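## Task

Plate R33 protrudes from slot 3 of plate hotel H1 (four slots, numbered upward from the bottom). Slide it in until it rests against the hotel's back stop and stays there by itself with no help from the robot, then release it and pull the gripper away.

## Robot and tools

ROBOT. One arm (yam_ultra) with six revolute joints (waist, shoulder, elbow, wrist pitch, wrist yaw, wrist roll) and a two-finger parallel gripper. Only one arm exists, so every motion command is a single row. The arm's base may sit tilted on a mounting block; the clearance check treats that block as part of the arm.

FRAMES. Results report the hand in the scene frame: origin on the table surface right under the arm's base, +z upward, +y to the left when facing along +x. end_effector_position is in metres and end_effector_quat_wxyz is the orientation (w first). That point lies between the finger pads, roughly 1 cm short of the fingertips; the printed value can be a little off, worse at long reach. Motion offsets, by contrast, are given in the gripper's own axes: the fingers extend along gripper +z and open and close along gripper y.

execute_actions. Argument actions is a list holding at most one item. An empty list just reports the current state (LOOK). A motion item is {"rows": [[...]], "steps": n}: up to 15 rows and steps from 1 to 15 (default 15), each step lasting 1/30 s; row k is used at step k and the final row is reused if steps outnumber rows. A wait item is {"steps": n} with n up to 300, counted from the previous result, so your thinking time eats into it. Optional pictures (boolean) turns camera images on or off; they are included by default. A refused call sends nothing.

ROW FORMAT. Seven numbers, each in [-1, 1]: dx, dy, dz, rx, ry, rz, opening. The first six are an offset, not a pose: a target displacement in the gripper's axes, measured from the hand pose shown in the latest result that reports it (before any such result in the scene, and for any second or later call within one reply, from the pose at the moment the action begins). Every row is relative to that same base, not to the row before it. Scale: 1.0 equals 0.6 m for dx, dy, dz and 180 degrees for rotation; so 0.01 is 6 mm. rx, ry, rz form one rotation vector. The seventh number, opening, is absolute: +1 fully open (0.094 m), -1 closed. Because offsets start from a measured pose, repeating a small push against something rigid does not press harder, but against something that yields it advances further.

CONTROL BEHAVIOUR. Each step the commanded pose is clipped to lie within 70 mm and 16 degrees of the measured pose; damped inverse kinematics then chases it, favouring position over orientation. After an action ends the arm only continues to the last clipped pose, so check the result and send the remainder. The arm tends to settle about a centimetre or more too low, and all-zero rows pull it back to the measured base and let it sag further; compensate by aiming slightly higher. Zeros are not a pause. The elbow cannot fully straighten.

move. Argument target: one 7-number row with the same offset rules and scale as above, opening included (sent at the start). Argument speed: path top speed in m/s, 0.002 to 0.5, default 0.25; turning capped at twice that value in rad/s. The gripper follows a straight path lasting 0.5 to 10 s (longer paths are cut off short). It does not slow for obstacles, can lag or overshoot the speed, and presses harder the faster it hits and the further the target lies beyond contact. The result adds a move: line with the ending (done, off_target, moving, held, fault) and limits (paced means the sent pose was clipped; held means a check blocked some steps, after which motion can jump fast), plus distance to target.

wait. Argument seconds, 0 to 10; sends nothing new. Fingers still in motion keep moving.

zoom_image. Arguments camera (cam_high, cam_low or cam_wrist, each 896x504) and region [x0, y0, x1, y1] in pixels from the top-left, at most 504 by 504. Gives a closer look; no motion.

read_manual. Optional section, only "licences"; returns URDF licence text, no motion.

finished_scene. Argument scene: the number of the current scene. Replying with no tool call ends everything.

RESULT LINES. The state line shows the hand pose. grip_measured is the finger opening on the command scale (possibly off by about 1 mm). Joint positions and Joint velocities list the six joints (rad, rad/s) then the pad gap (m, m/s). Hand target shows where the controller is currently driving. "pose unreachable" and HELD mark steps the clearance check altered or blocked. FAULT and OVER-TEMPERATURE FAULT lines report stops; MOTOR HOT warns from 75 °C, 90 °C pauses the arm, 100 °C makes it drop.

GOOD PRACTICE. Push the plate gently and at low speed with the fingers or closed gripper, aiming only a little past the back stop; avoid slamming or shoving hard. Confirm with cameras that the plate sits fully in without support, then open and retreat. Never knock the plate, hotel or anything else off the table. Occasional external tugs or pushes may occur.

Each tool is called after "Call:" as a command line: name --argument value for each argument, lists and objects as JSON in quotes; but a table of rows of numbers goes row by row, as --pt "numbers of a row", without its own name.

## Session

Call:
execute_actions --actions '[]'

Scene clock: 0.00 s of 7200.00 s.
end_effector_position=(+0.1575, +0.0813, +0.1414) grip_measured=+1.000 end_effector_quat_wxyz=(+0.585, +0.787, +0.014, +0.196)
Joint positions: [ 0.939  1.374  0.677 -1.121  0.569 -1.949  0.094]
Joint velocities: [-0.017 -0.012 -0.007 -0.037  0.022 -0.022  0.   ]
Hand target: +0.158, +0.080, +0.144; +0.590, +0.784, +0.017, +0.194

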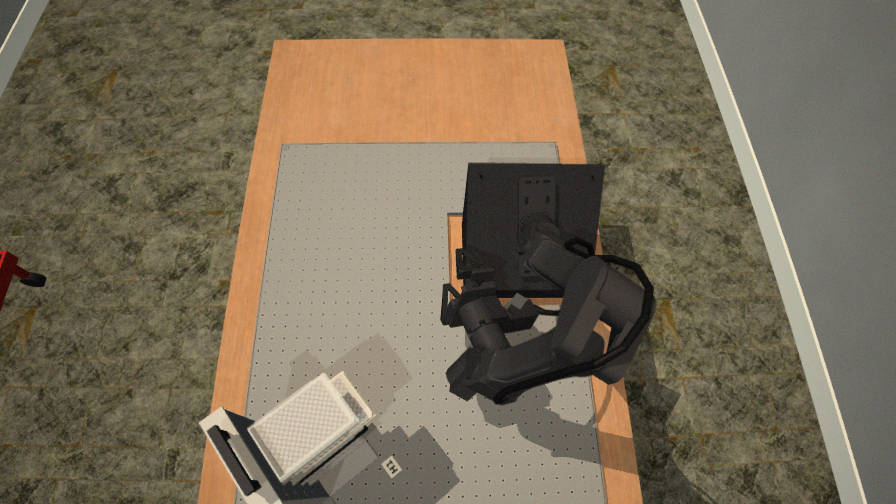

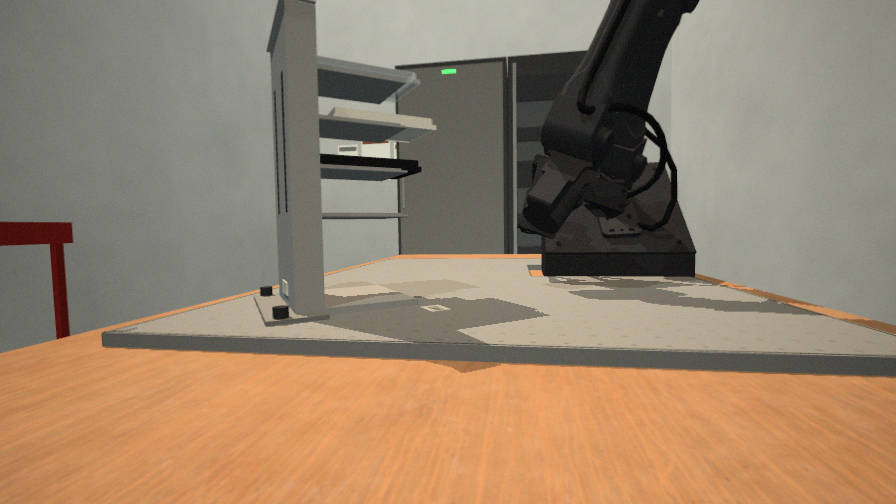

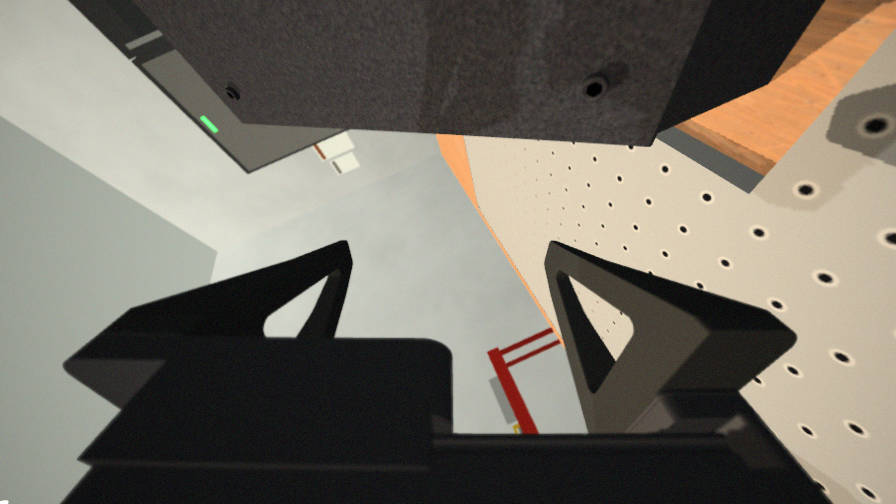

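Call:
zoom_image --camera "cam_high" --region '[190, 200, 690, 504]'

Call:
move --target '[0,0,0,0,0.6,0,-1]' --speed 0.5

Region (190, 200, 690, 504) of cam_high's 896x504 image, scaled by 1.008, with more detail than that image has; it fills the top 306 rows of this view, and the rest is white.

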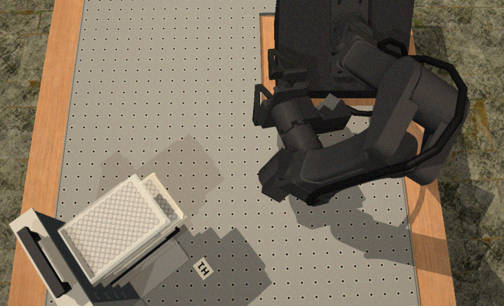

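Scene clock: 4.67 s of 7200.00 s.
end_effector_position=(+0.1517, +0.0822, +0.1357) grip_measured=-0.997 end_effector_quat_wxyz=(+0.562, +0.719, +0.186, +0.363)
Joint positions: [ 1.38   1.457  0.464 -1.062  0.907 -1.544  0.   ]
Joint velocities: [-0.002  0.002 -0.017 -0.022 -0.022  0.066 -0.   ]
Hand target: +0.153, +0.084, +0.137; +0.561, +0.721, +0.181, +0.363
Off the commanded pose: 0.008 m, 80 deg; orientation clipped at the last step of the last action.
move: held; limits=paced,held; held on 47 of 69 steps, including the last
pose unreachable: on one or more control steps of this call an arm could not follow its commanded pose, so it was not sent that pose on those steps. On the call's last step it was still not sent that pose. It may still have moved: this result reports where it is.
cause: the commanded pose would bring two parts of the arm too close to each other (its wrist camera and its base, with joints 1 (waist) to 6 (wrist roll) between them).

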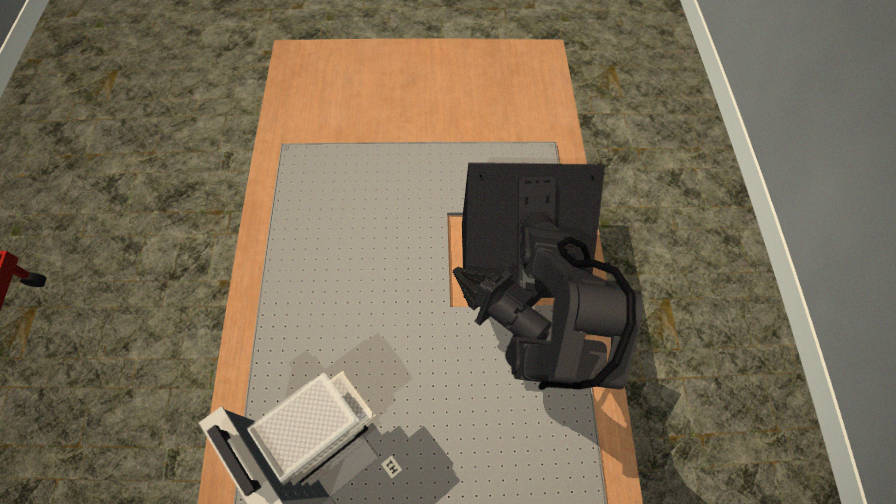

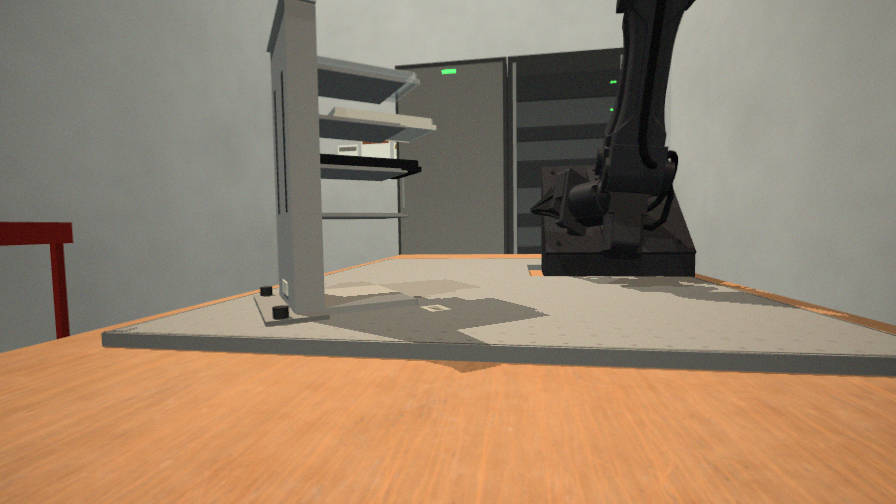

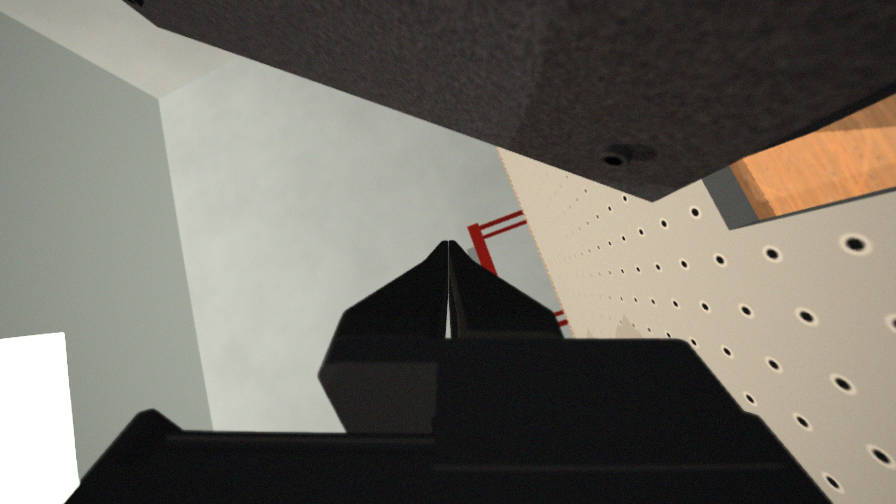

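Call:
move --target '[0.273,0.12,-0.07,-0.315,0.382,-0.515,-1]' --speed 0.3

Scene clock: 14.03 s of 7200.00 s.
end_effector_position=(+0.1725, +0.1140, +0.1723) grip_measured=-0.997 end_effector_quat_wxyz=(+0.693, +0.488, +0.393, +0.357)
Joint positions: [ 1.435  1.883  0.514 -1.44   1.194 -1.359  0.   ]
Joint velocities: [-0.012  0.012 -0.002 -0.007  0.007  0.007  0.001]
Hand target: +0.172, +0.114, +0.172; +0.692, +0.490, +0.391, +0.358
Off the commanded pose: 0.131 m, 90 deg; position and orientation clipped at the last step of the last action.
After step 90, 2.30 s passed at rest.
move: held; limits=paced,held; held on 82 of 122 steps, including the last
pose unreachable: on one or more control steps of this call an arm could not follow its commanded pose, so it was not sent that pose on those steps. On the call's last step it was still not sent that pose. It may still have moved: this result reports where it is.
cause: the commanded pose would bring two parts of the arm too close to each other (its upper arm (the part past joint 2) and its wrist camera, with joints 3 (elbow) to 6 (wrist roll) between them).

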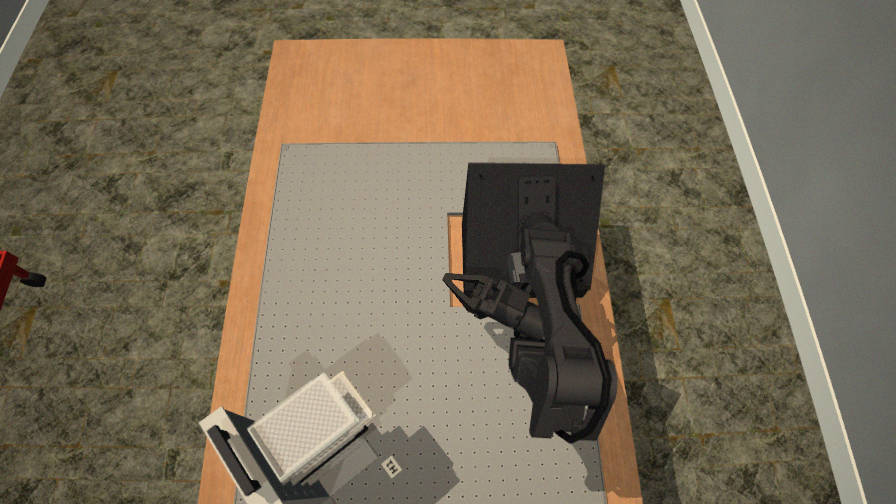

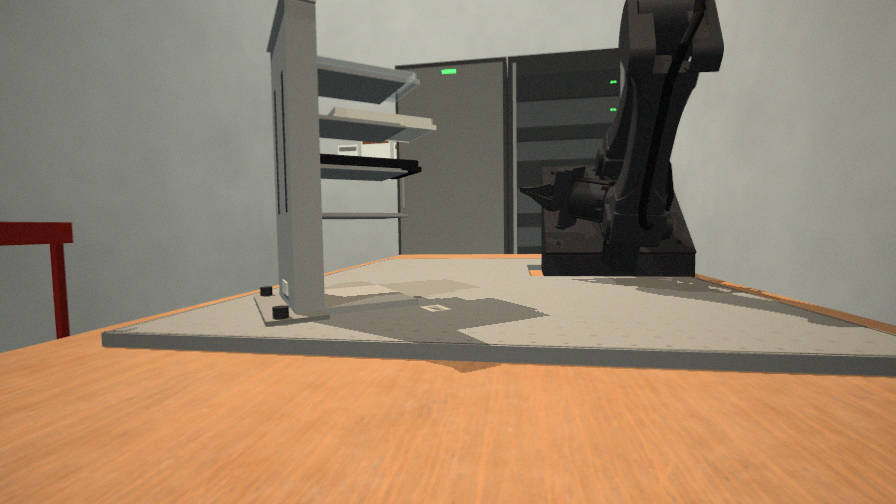

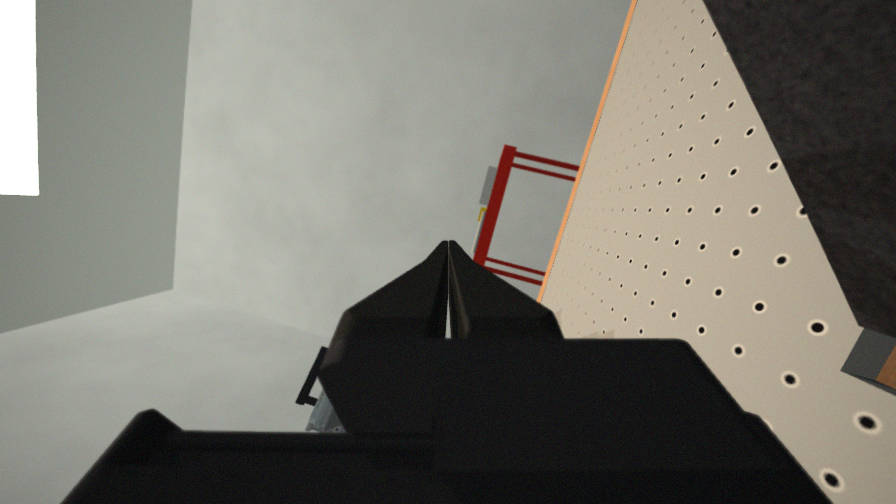

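Call:
move --target '[0.048,0.057,0.413,0,0,-0.45,-1]' --speed 0.3

Scene clock: 17.97 s of 7200.00 s.
end_effector_position=(+0.1800, +0.1115, +0.1746) grip_measured=-0.997 end_effector_quat_wxyz=(+0.703, +0.480, +0.392, +0.348)
Joint positions: [ 1.373  1.879  0.514 -1.418  1.237 -1.416  0.   ]
Joint velocities: [-0.002  0.002 -0.017 -0.022  0.037 -0.051  0.   ]
Hand target: +0.179, +0.112, +0.174; +0.703, +0.479, +0.395, +0.346
Off the commanded pose: 0.244 m, 80 deg; position and orientation clipped at the last step of the last action.
move: held; limits=paced,held; held on 74 of 81 steps, including the last
pose unreachable: on one or more control steps of this call an arm could not follow its commanded pose, so it was not sent that pose on those steps. On the call's last step it was still not sent that pose. It may still have moved: this result reports where it is.
cause: the commanded pose would bring two parts of the arm too close to each other (its upper arm (the part past joint 2) and its wrist camera, with joints 3 (elbow) to 6 (wrist roll) between them).

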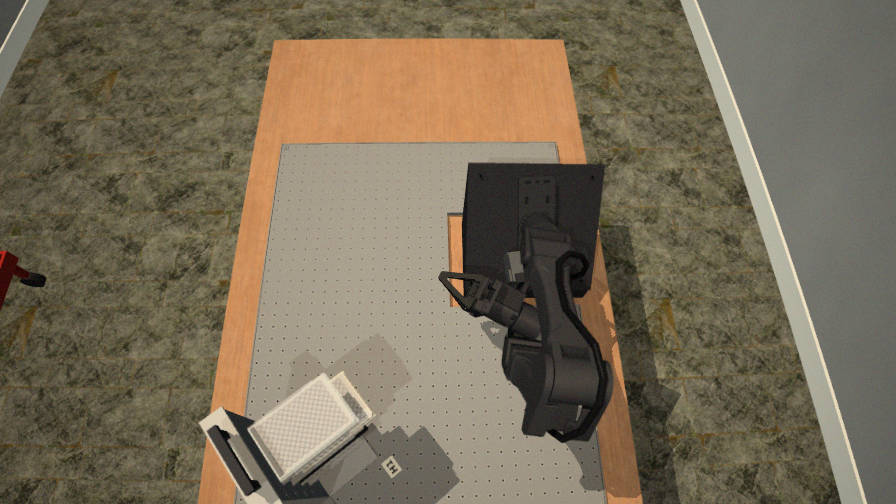

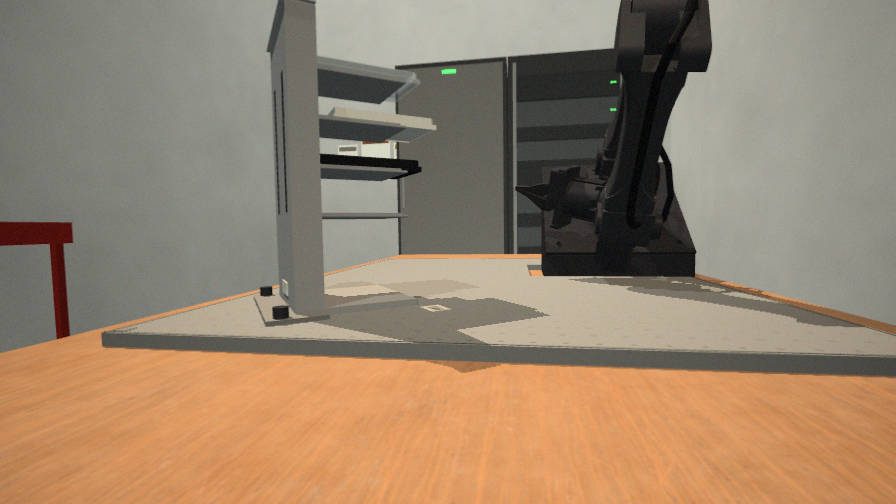

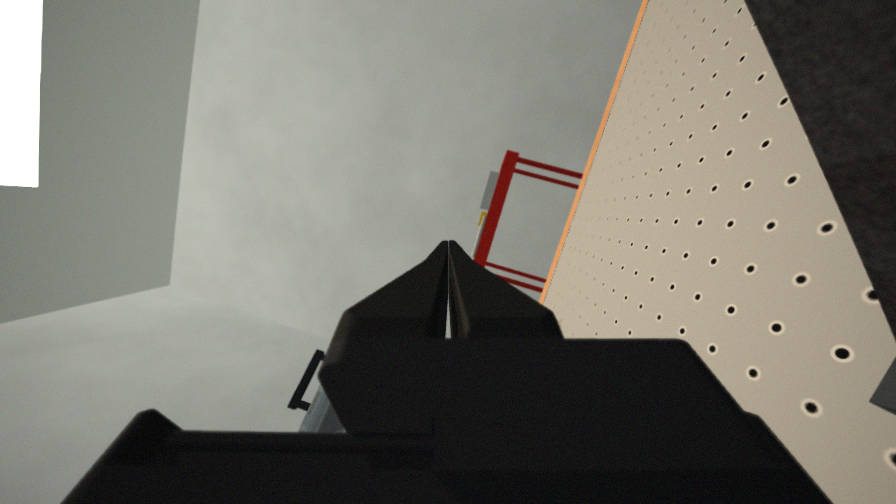

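Call:
move --target '[0.29,0.19,-0.36,0,0.4,0,-1]' --speed 0.3

Scene clock: 21.87 s of 7200.00 s.
end_effector_position=(+0.1762, +0.1204, +0.1717) grip_measured=-0.997 end_effector_quat_wxyz=(+0.686, +0.480, +0.408, +0.363)
Joint positions: [ 1.429  1.879  0.514 -1.453  1.237 -1.36   0.   ]
Joint velocities: [-0.002  0.007  0.002  0.022  0.022 -0.022  0.   ]
Hand target: +0.177, +0.119, +0.173; +0.689, +0.481, +0.404, +0.361
Off the commanded pose: 0.290 m, 69 deg; position and orientation clipped at the last step of the last action.
move: held; limits=paced,held; held on 67 of 73 steps, including the last
pose unreachable: on one or more control steps of this call an arm could not follow its commanded pose, so it was not sent that pose on those steps. On the call's last step it was still not sent that pose. It may still have moved: this result reports where it is.
cause: the commanded pose would bring two parts of the arm too close to each other (its upper arm (the part past joint 2) and its wrist camera, with joints 3 (elbow) to 6 (wrist roll) between them).

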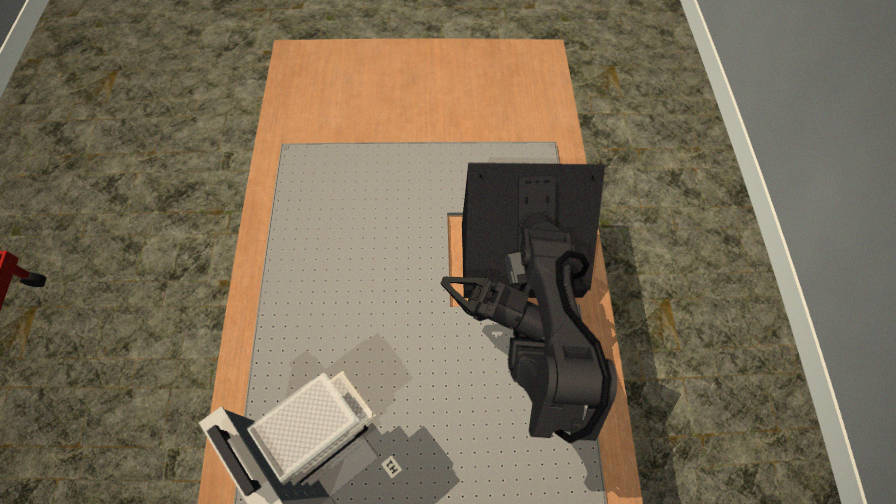

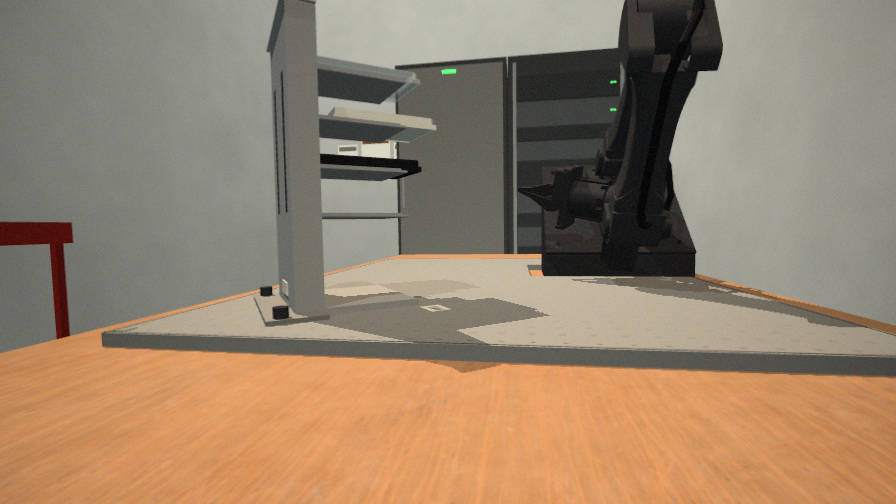

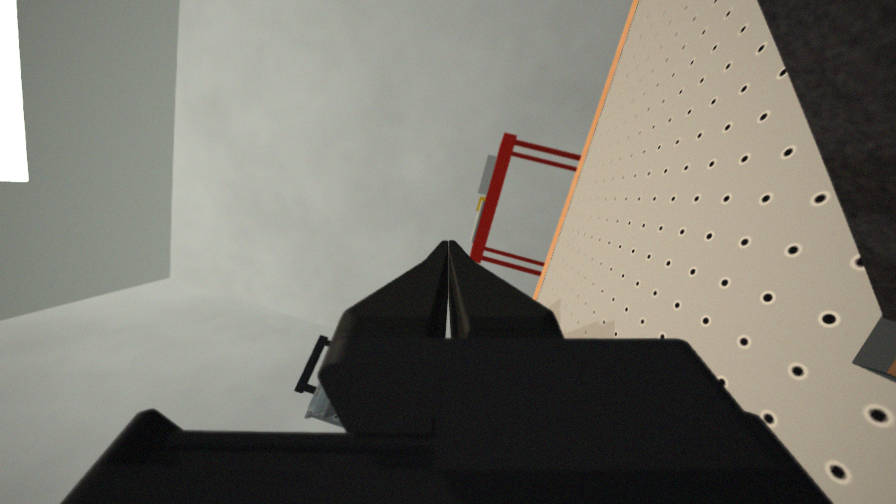

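Call:
move --target '[0.18,0.13,-0.03,0,0,0,-1]' --speed 0.2

Scene clock: 23.30 s of 7200.00 s.
end_effector_position=(+0.1763, +0.1215, +0.1728) grip_measured=-0.997 end_effector_quat_wxyz=(+0.685, +0.482, +0.407, +0.365)
Joint positions: [ 1.429  1.87   0.514 -1.46   1.238 -1.355  0.   ]
Joint velocities: [ 0.027  0.012  0.012 -0.037 -0.037 -0.051 -0.   ]
Hand target: +0.176, +0.121, +0.172; +0.686, +0.480, +0.408, +0.363
Off the commanded pose: 0.133 m, 0 deg; position clipped at the last step of the last action.
move: held; limits=paced,held; held on 26 of 29 steps, including the last
pose unreachable: on one or more control steps of this call an arm could not follow its commanded pose, so it was not sent that pose on those steps. On the call's last step it was still not sent that pose. It may still have moved: this result reports where it is.
cause: the commanded pose would bring two parts of the arm too close to each other (its upper arm (the part past joint 2) and its wrist camera, with joints 3 (elbow) to 6 (wrist roll) between them).

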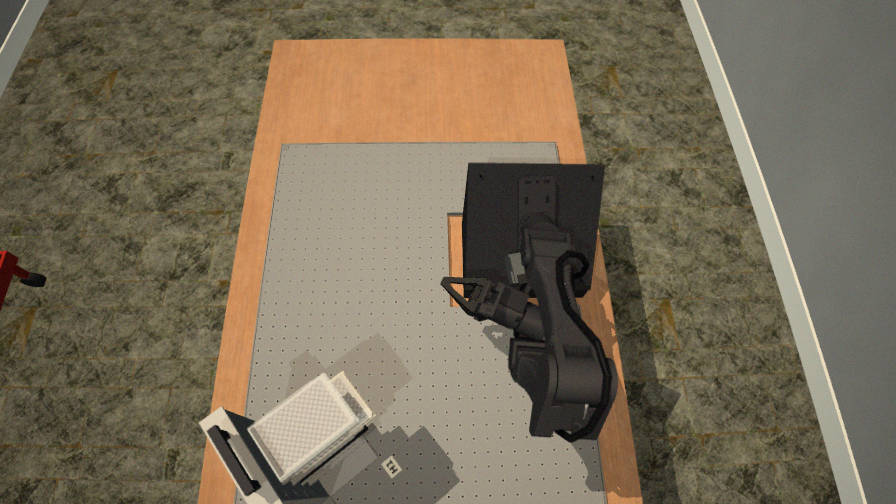

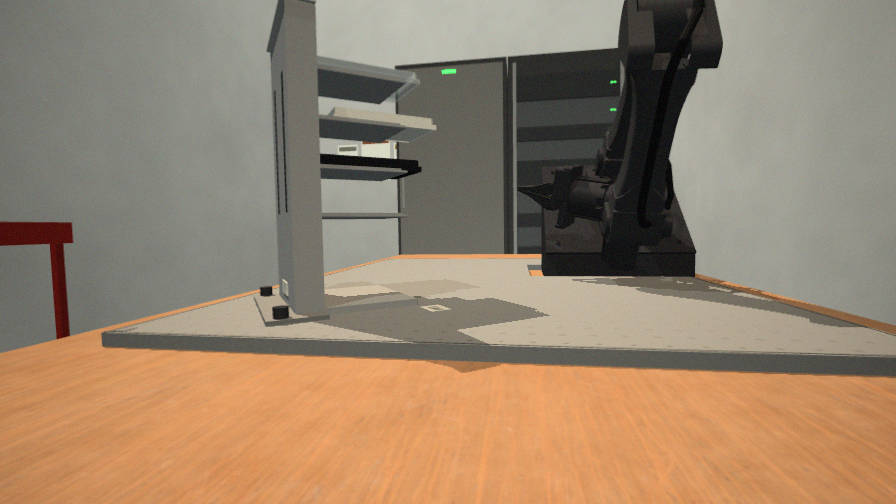

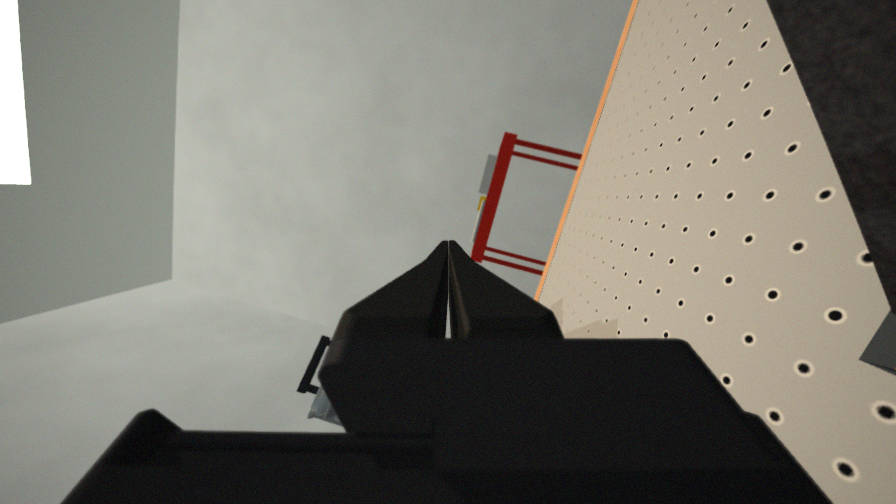

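Call:
move --target '[0.07,-0.02,0.15,0,0,0.15,-1]' --speed 0.2

Scene clock: 25.77 s of 7200.00 s.
end_effector_position=(+0.2630, +0.1159, +0.1807) grip_measured=-0.997 end_effector_quat_wxyz=(+0.666, +0.503, +0.221, +0.505)
Joint positions: [ 0.902  1.811  0.652 -0.868  1.537 -1.768  0.   ]
Joint velocities: [-0.017  0.002 -0.017  0.037 -0.007 -0.125 -0.001]
Hand target: +0.272, +0.122, +0.171; +0.649, +0.506, +0.208, +0.529
Off the commanded pose: 0.018 m, 14 deg.
move: off_target

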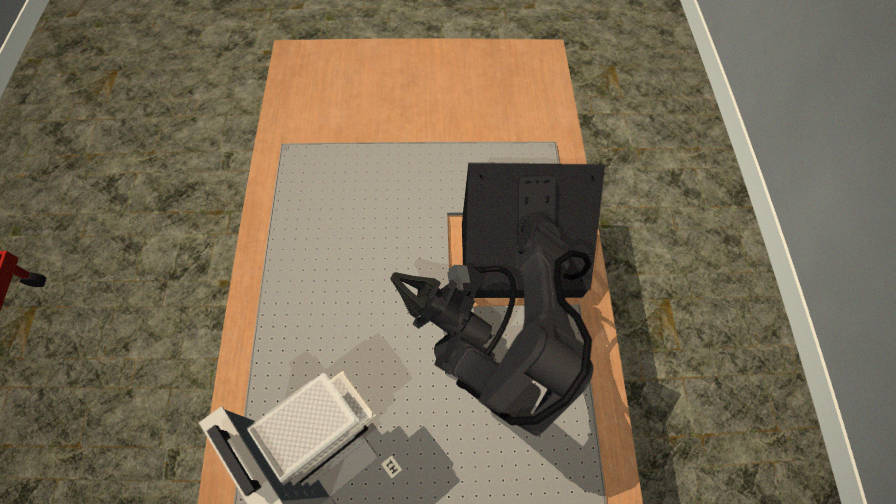

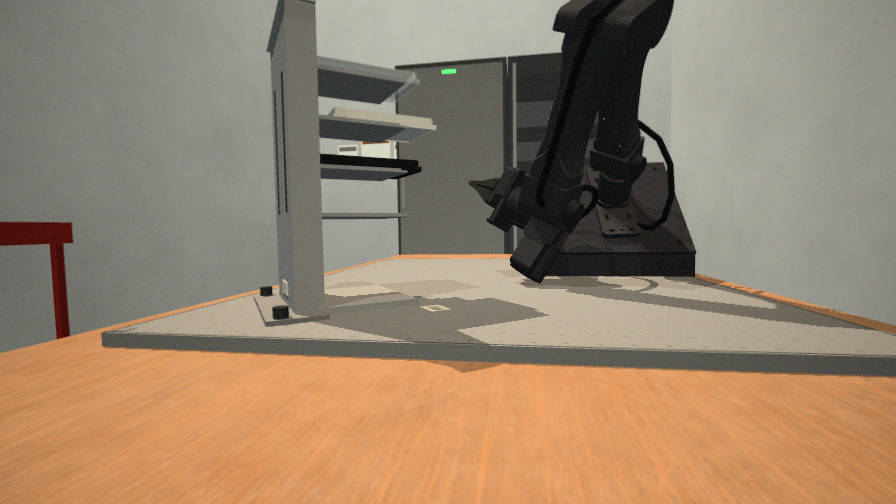

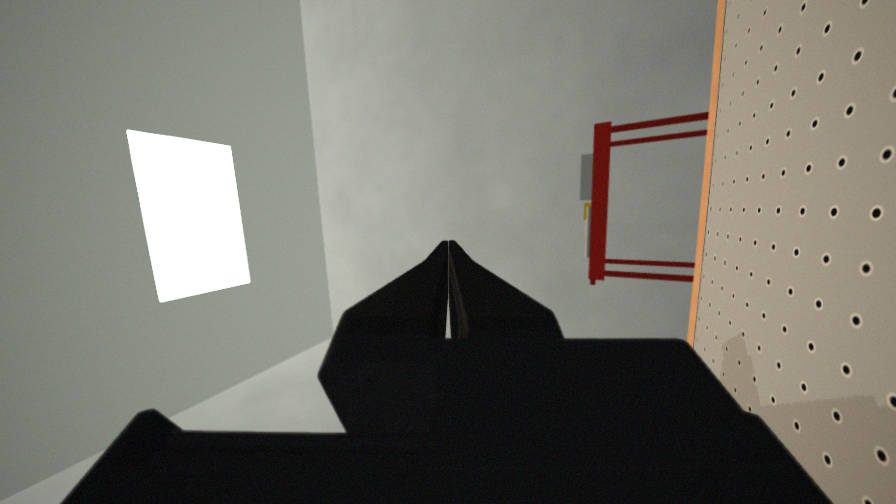

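Call:
move --target '[0.167,0.205,-0.05,0,0.38,0,-1]' --speed 0.25

Scene clock: 31.10 s of 7200.00 s.
end_effector_position=(+0.2213, +0.2057, +0.2946) grip_measured=-0.997 end_effector_quat_wxyz=(+0.617, +0.512, +0.295, +0.520)
Joint positions: [ 1.068  1.073  0.715 -1.35   1.56  -2.086  0.   ]
Joint velocities: [ 0.017 -0.002  0.022 -0.066 -0.051  0.022  0.001]
Hand target: +0.222, +0.214, +0.299; +0.619, +0.504, +0.303, +0.521
Off the commanded pose: 0.013 m, 62 deg; orientation clipped at the last step of the last action.
joint sent to its limit — the command would take joint 5 (wrist yaw) past its upper limit and joint 6 (wrist roll) past its lower limit, so those joints were sent only as far as their limits.
move: off_target; limits=paced

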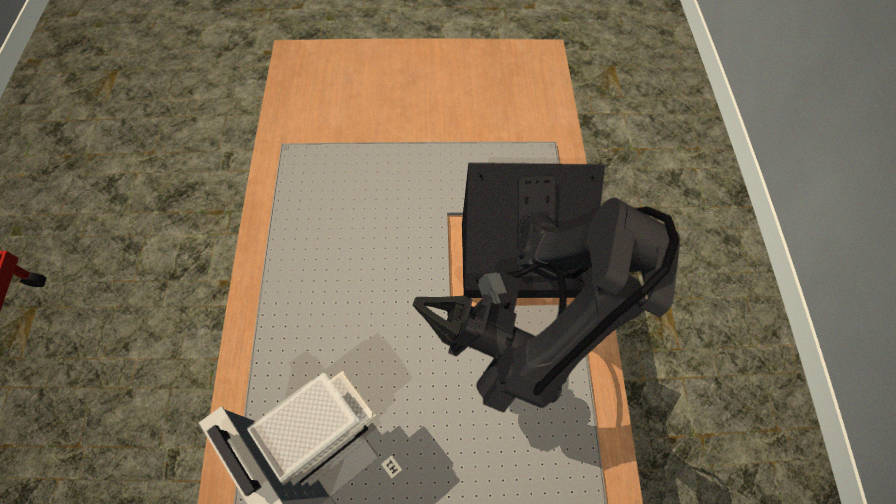

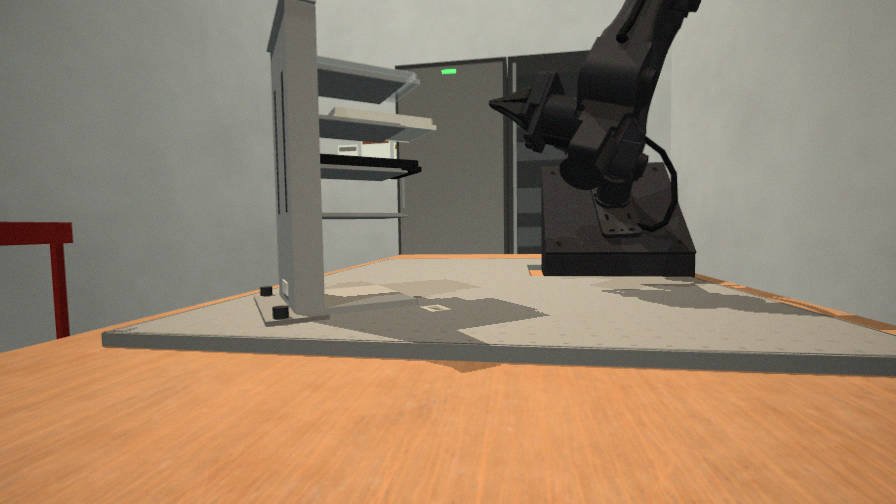

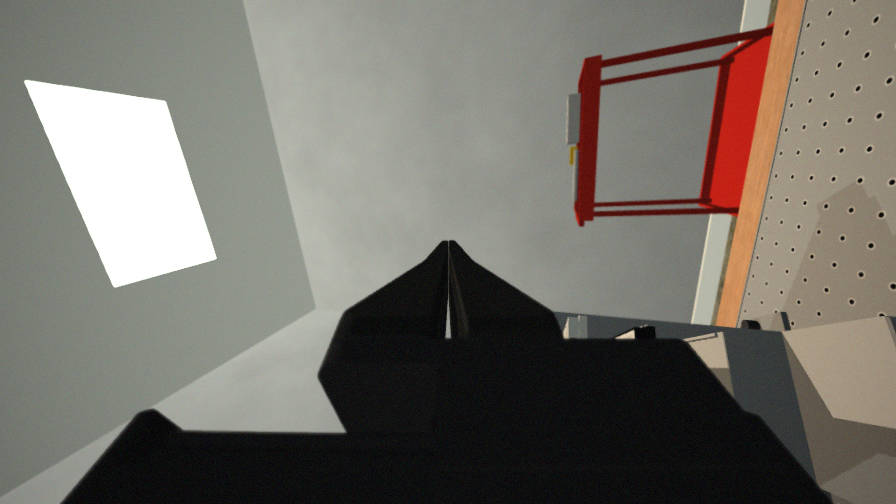

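Call:
move --target '[-0.205,-0.108,0.4,0,0,0,-1]' --speed 0.25

Scene clock: 34.57 s of 7200.00 s.
end_effector_position=(+0.4177, +0.0160, +0.2708) grip_measured=-0.997 end_effector_quat_wxyz=(+0.806, +0.394, -0.057, +0.437)
Joint positions: [ 0.212  2.277  1.407 -0.851  1.562 -2.089  0.   ]
Joint velocities: [-0.012 -0.017 -0.012  0.051 -0.037 -0.051 -0.001]
Hand target: +0.421, +0.016, +0.279; +0.809, +0.385, -0.062, +0.440
Off the commanded pose: 0.016 m, 49 deg; orientation clipped at the last step of the last action.
joint sent to its limit — the command would take joint 5 (wrist yaw) past its upper limit and joint 6 (wrist roll) past its lower limit, so those joints were sent only as far as their limits.
move: off_target; limits=paced

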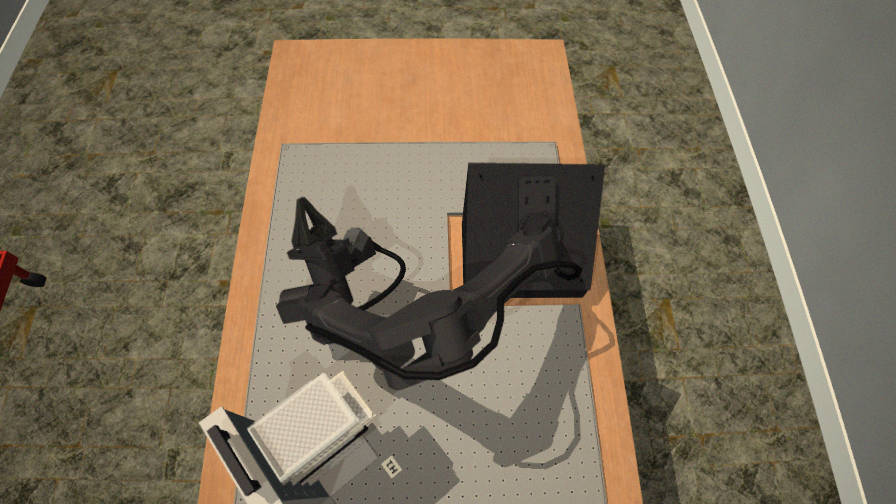

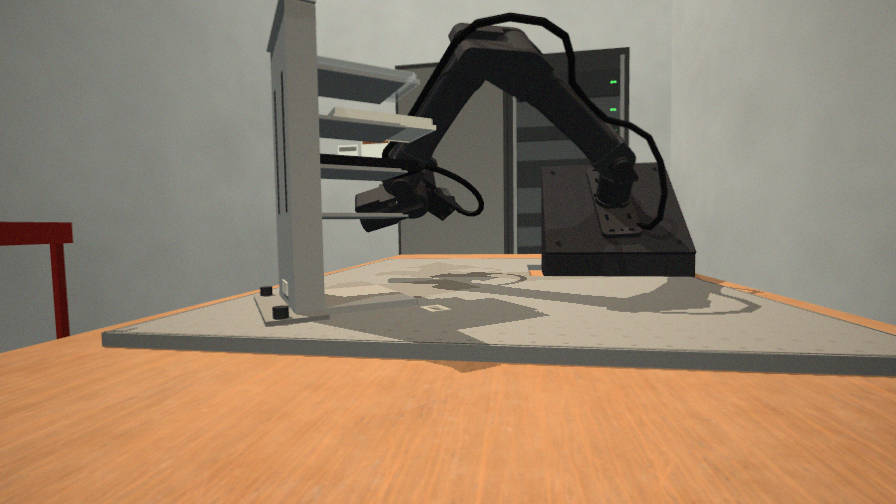

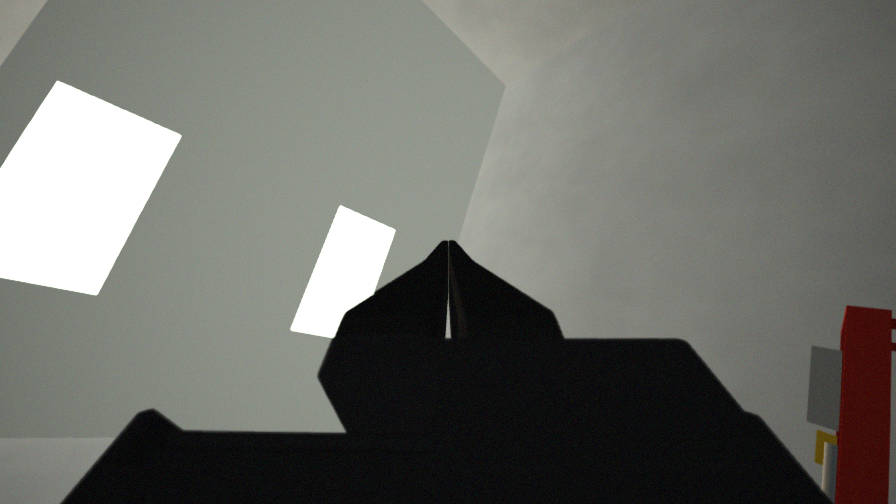

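Call:
move --target '[-0.175,0.093,0.25,0.095,-0.165,0.05,-1]' --speed 0.2

Scene clock: 38.93 s of 7200.00 s.
end_effector_position=(+0.3483, -0.1389, +0.3445) grip_measured=-0.997 end_effector_quat_wxyz=(+0.702, +0.465, -0.392, +0.371)
Joint positions: [-0.263  2.216  1.429 -0.806  1.054 -2.092  0.   ]
Joint velocities: [-0.002  0.007 -0.007  0.095  0.007 -0.007 -0.001]
Hand target: +0.349, -0.141, +0.354; +0.702, +0.459, -0.397, +0.372
Off the commanded pose: 0.015 m, 25 deg; orientation clipped at the last step of the last action.
joint sent to its limit — the command would take joint 6 (wrist roll) past its lower limit, so that joint was sent only as far as its limit.
move: off_target; limits=paced

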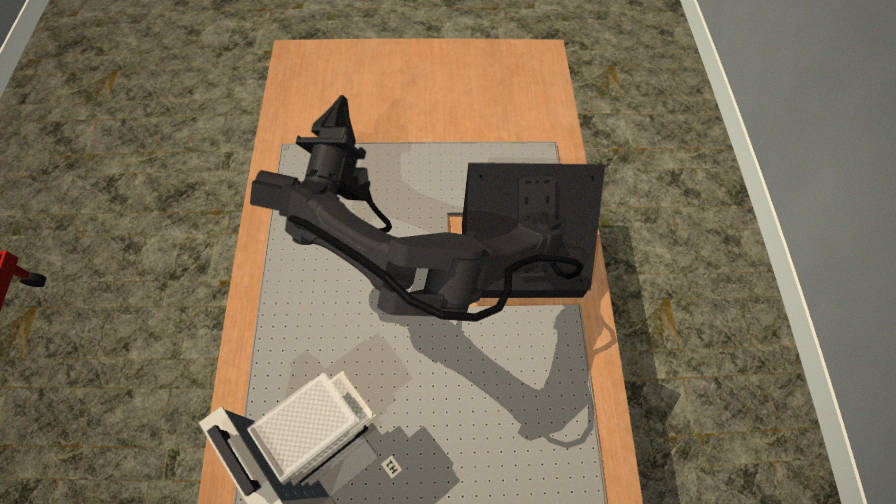

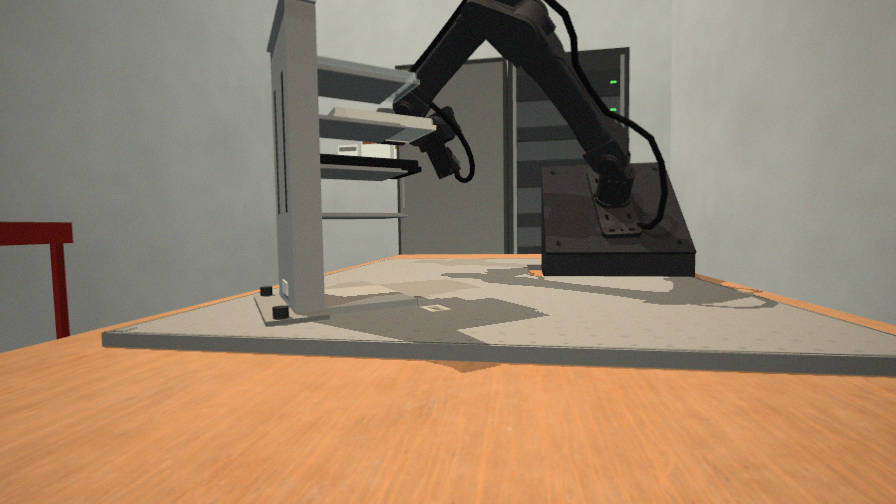

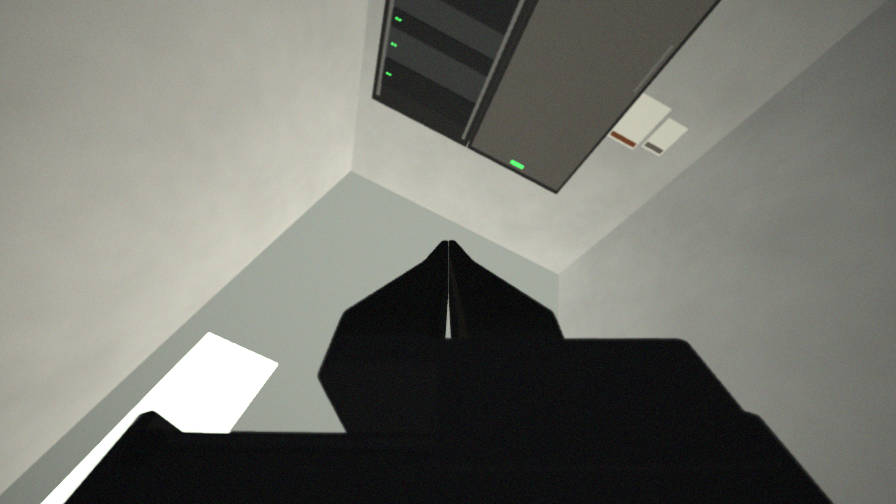

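Call:
move --target '[0,0,0,0,0,0.62,-1]' --speed 0.5

Scene clock: 42.27 s of 7200.00 s.
end_effector_position=(+0.3451, -0.1411, +0.3362) grip_measured=-0.997 end_effector_quat_wxyz=(+0.100, -0.052, -0.613, +0.782)
Joint positions: [-0.258  2.216  1.406 -0.793  1.037 -0.166  0.   ]
Joint velocities: [-0.002 -0.007 -0.002 -0.037  0.081 -0.066 -0.001]
Hand target: +0.348, -0.139, +0.344; +0.088, -0.062, -0.605, +0.789
Off the commanded pose: 0.009 m, 2 deg.
move: done

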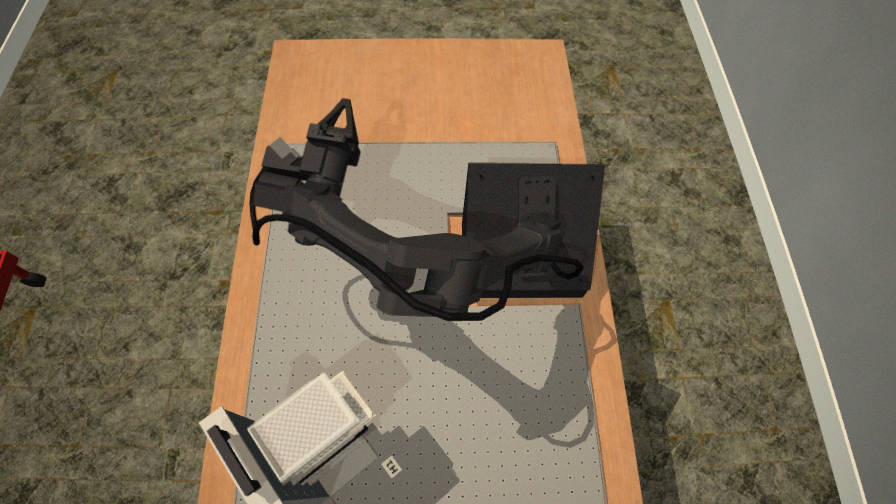

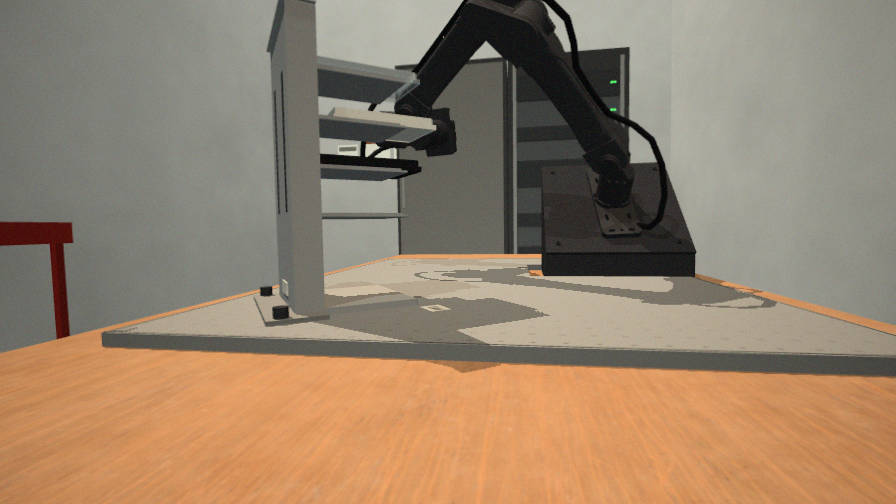

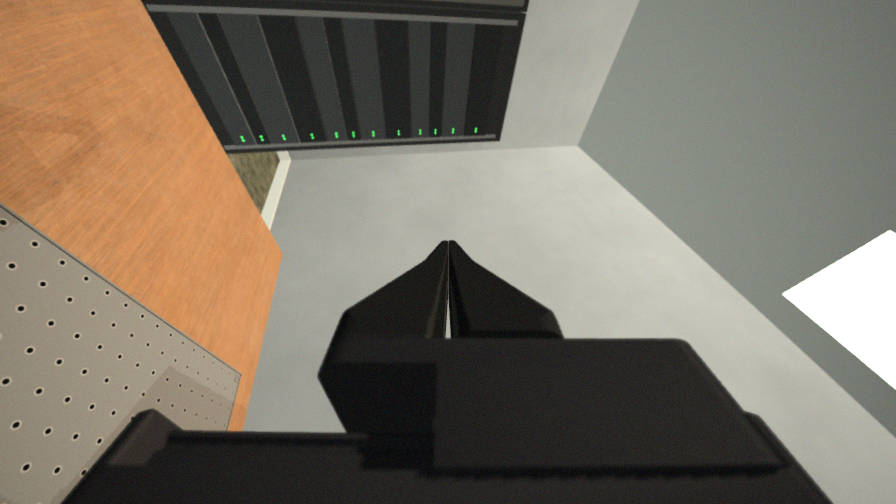

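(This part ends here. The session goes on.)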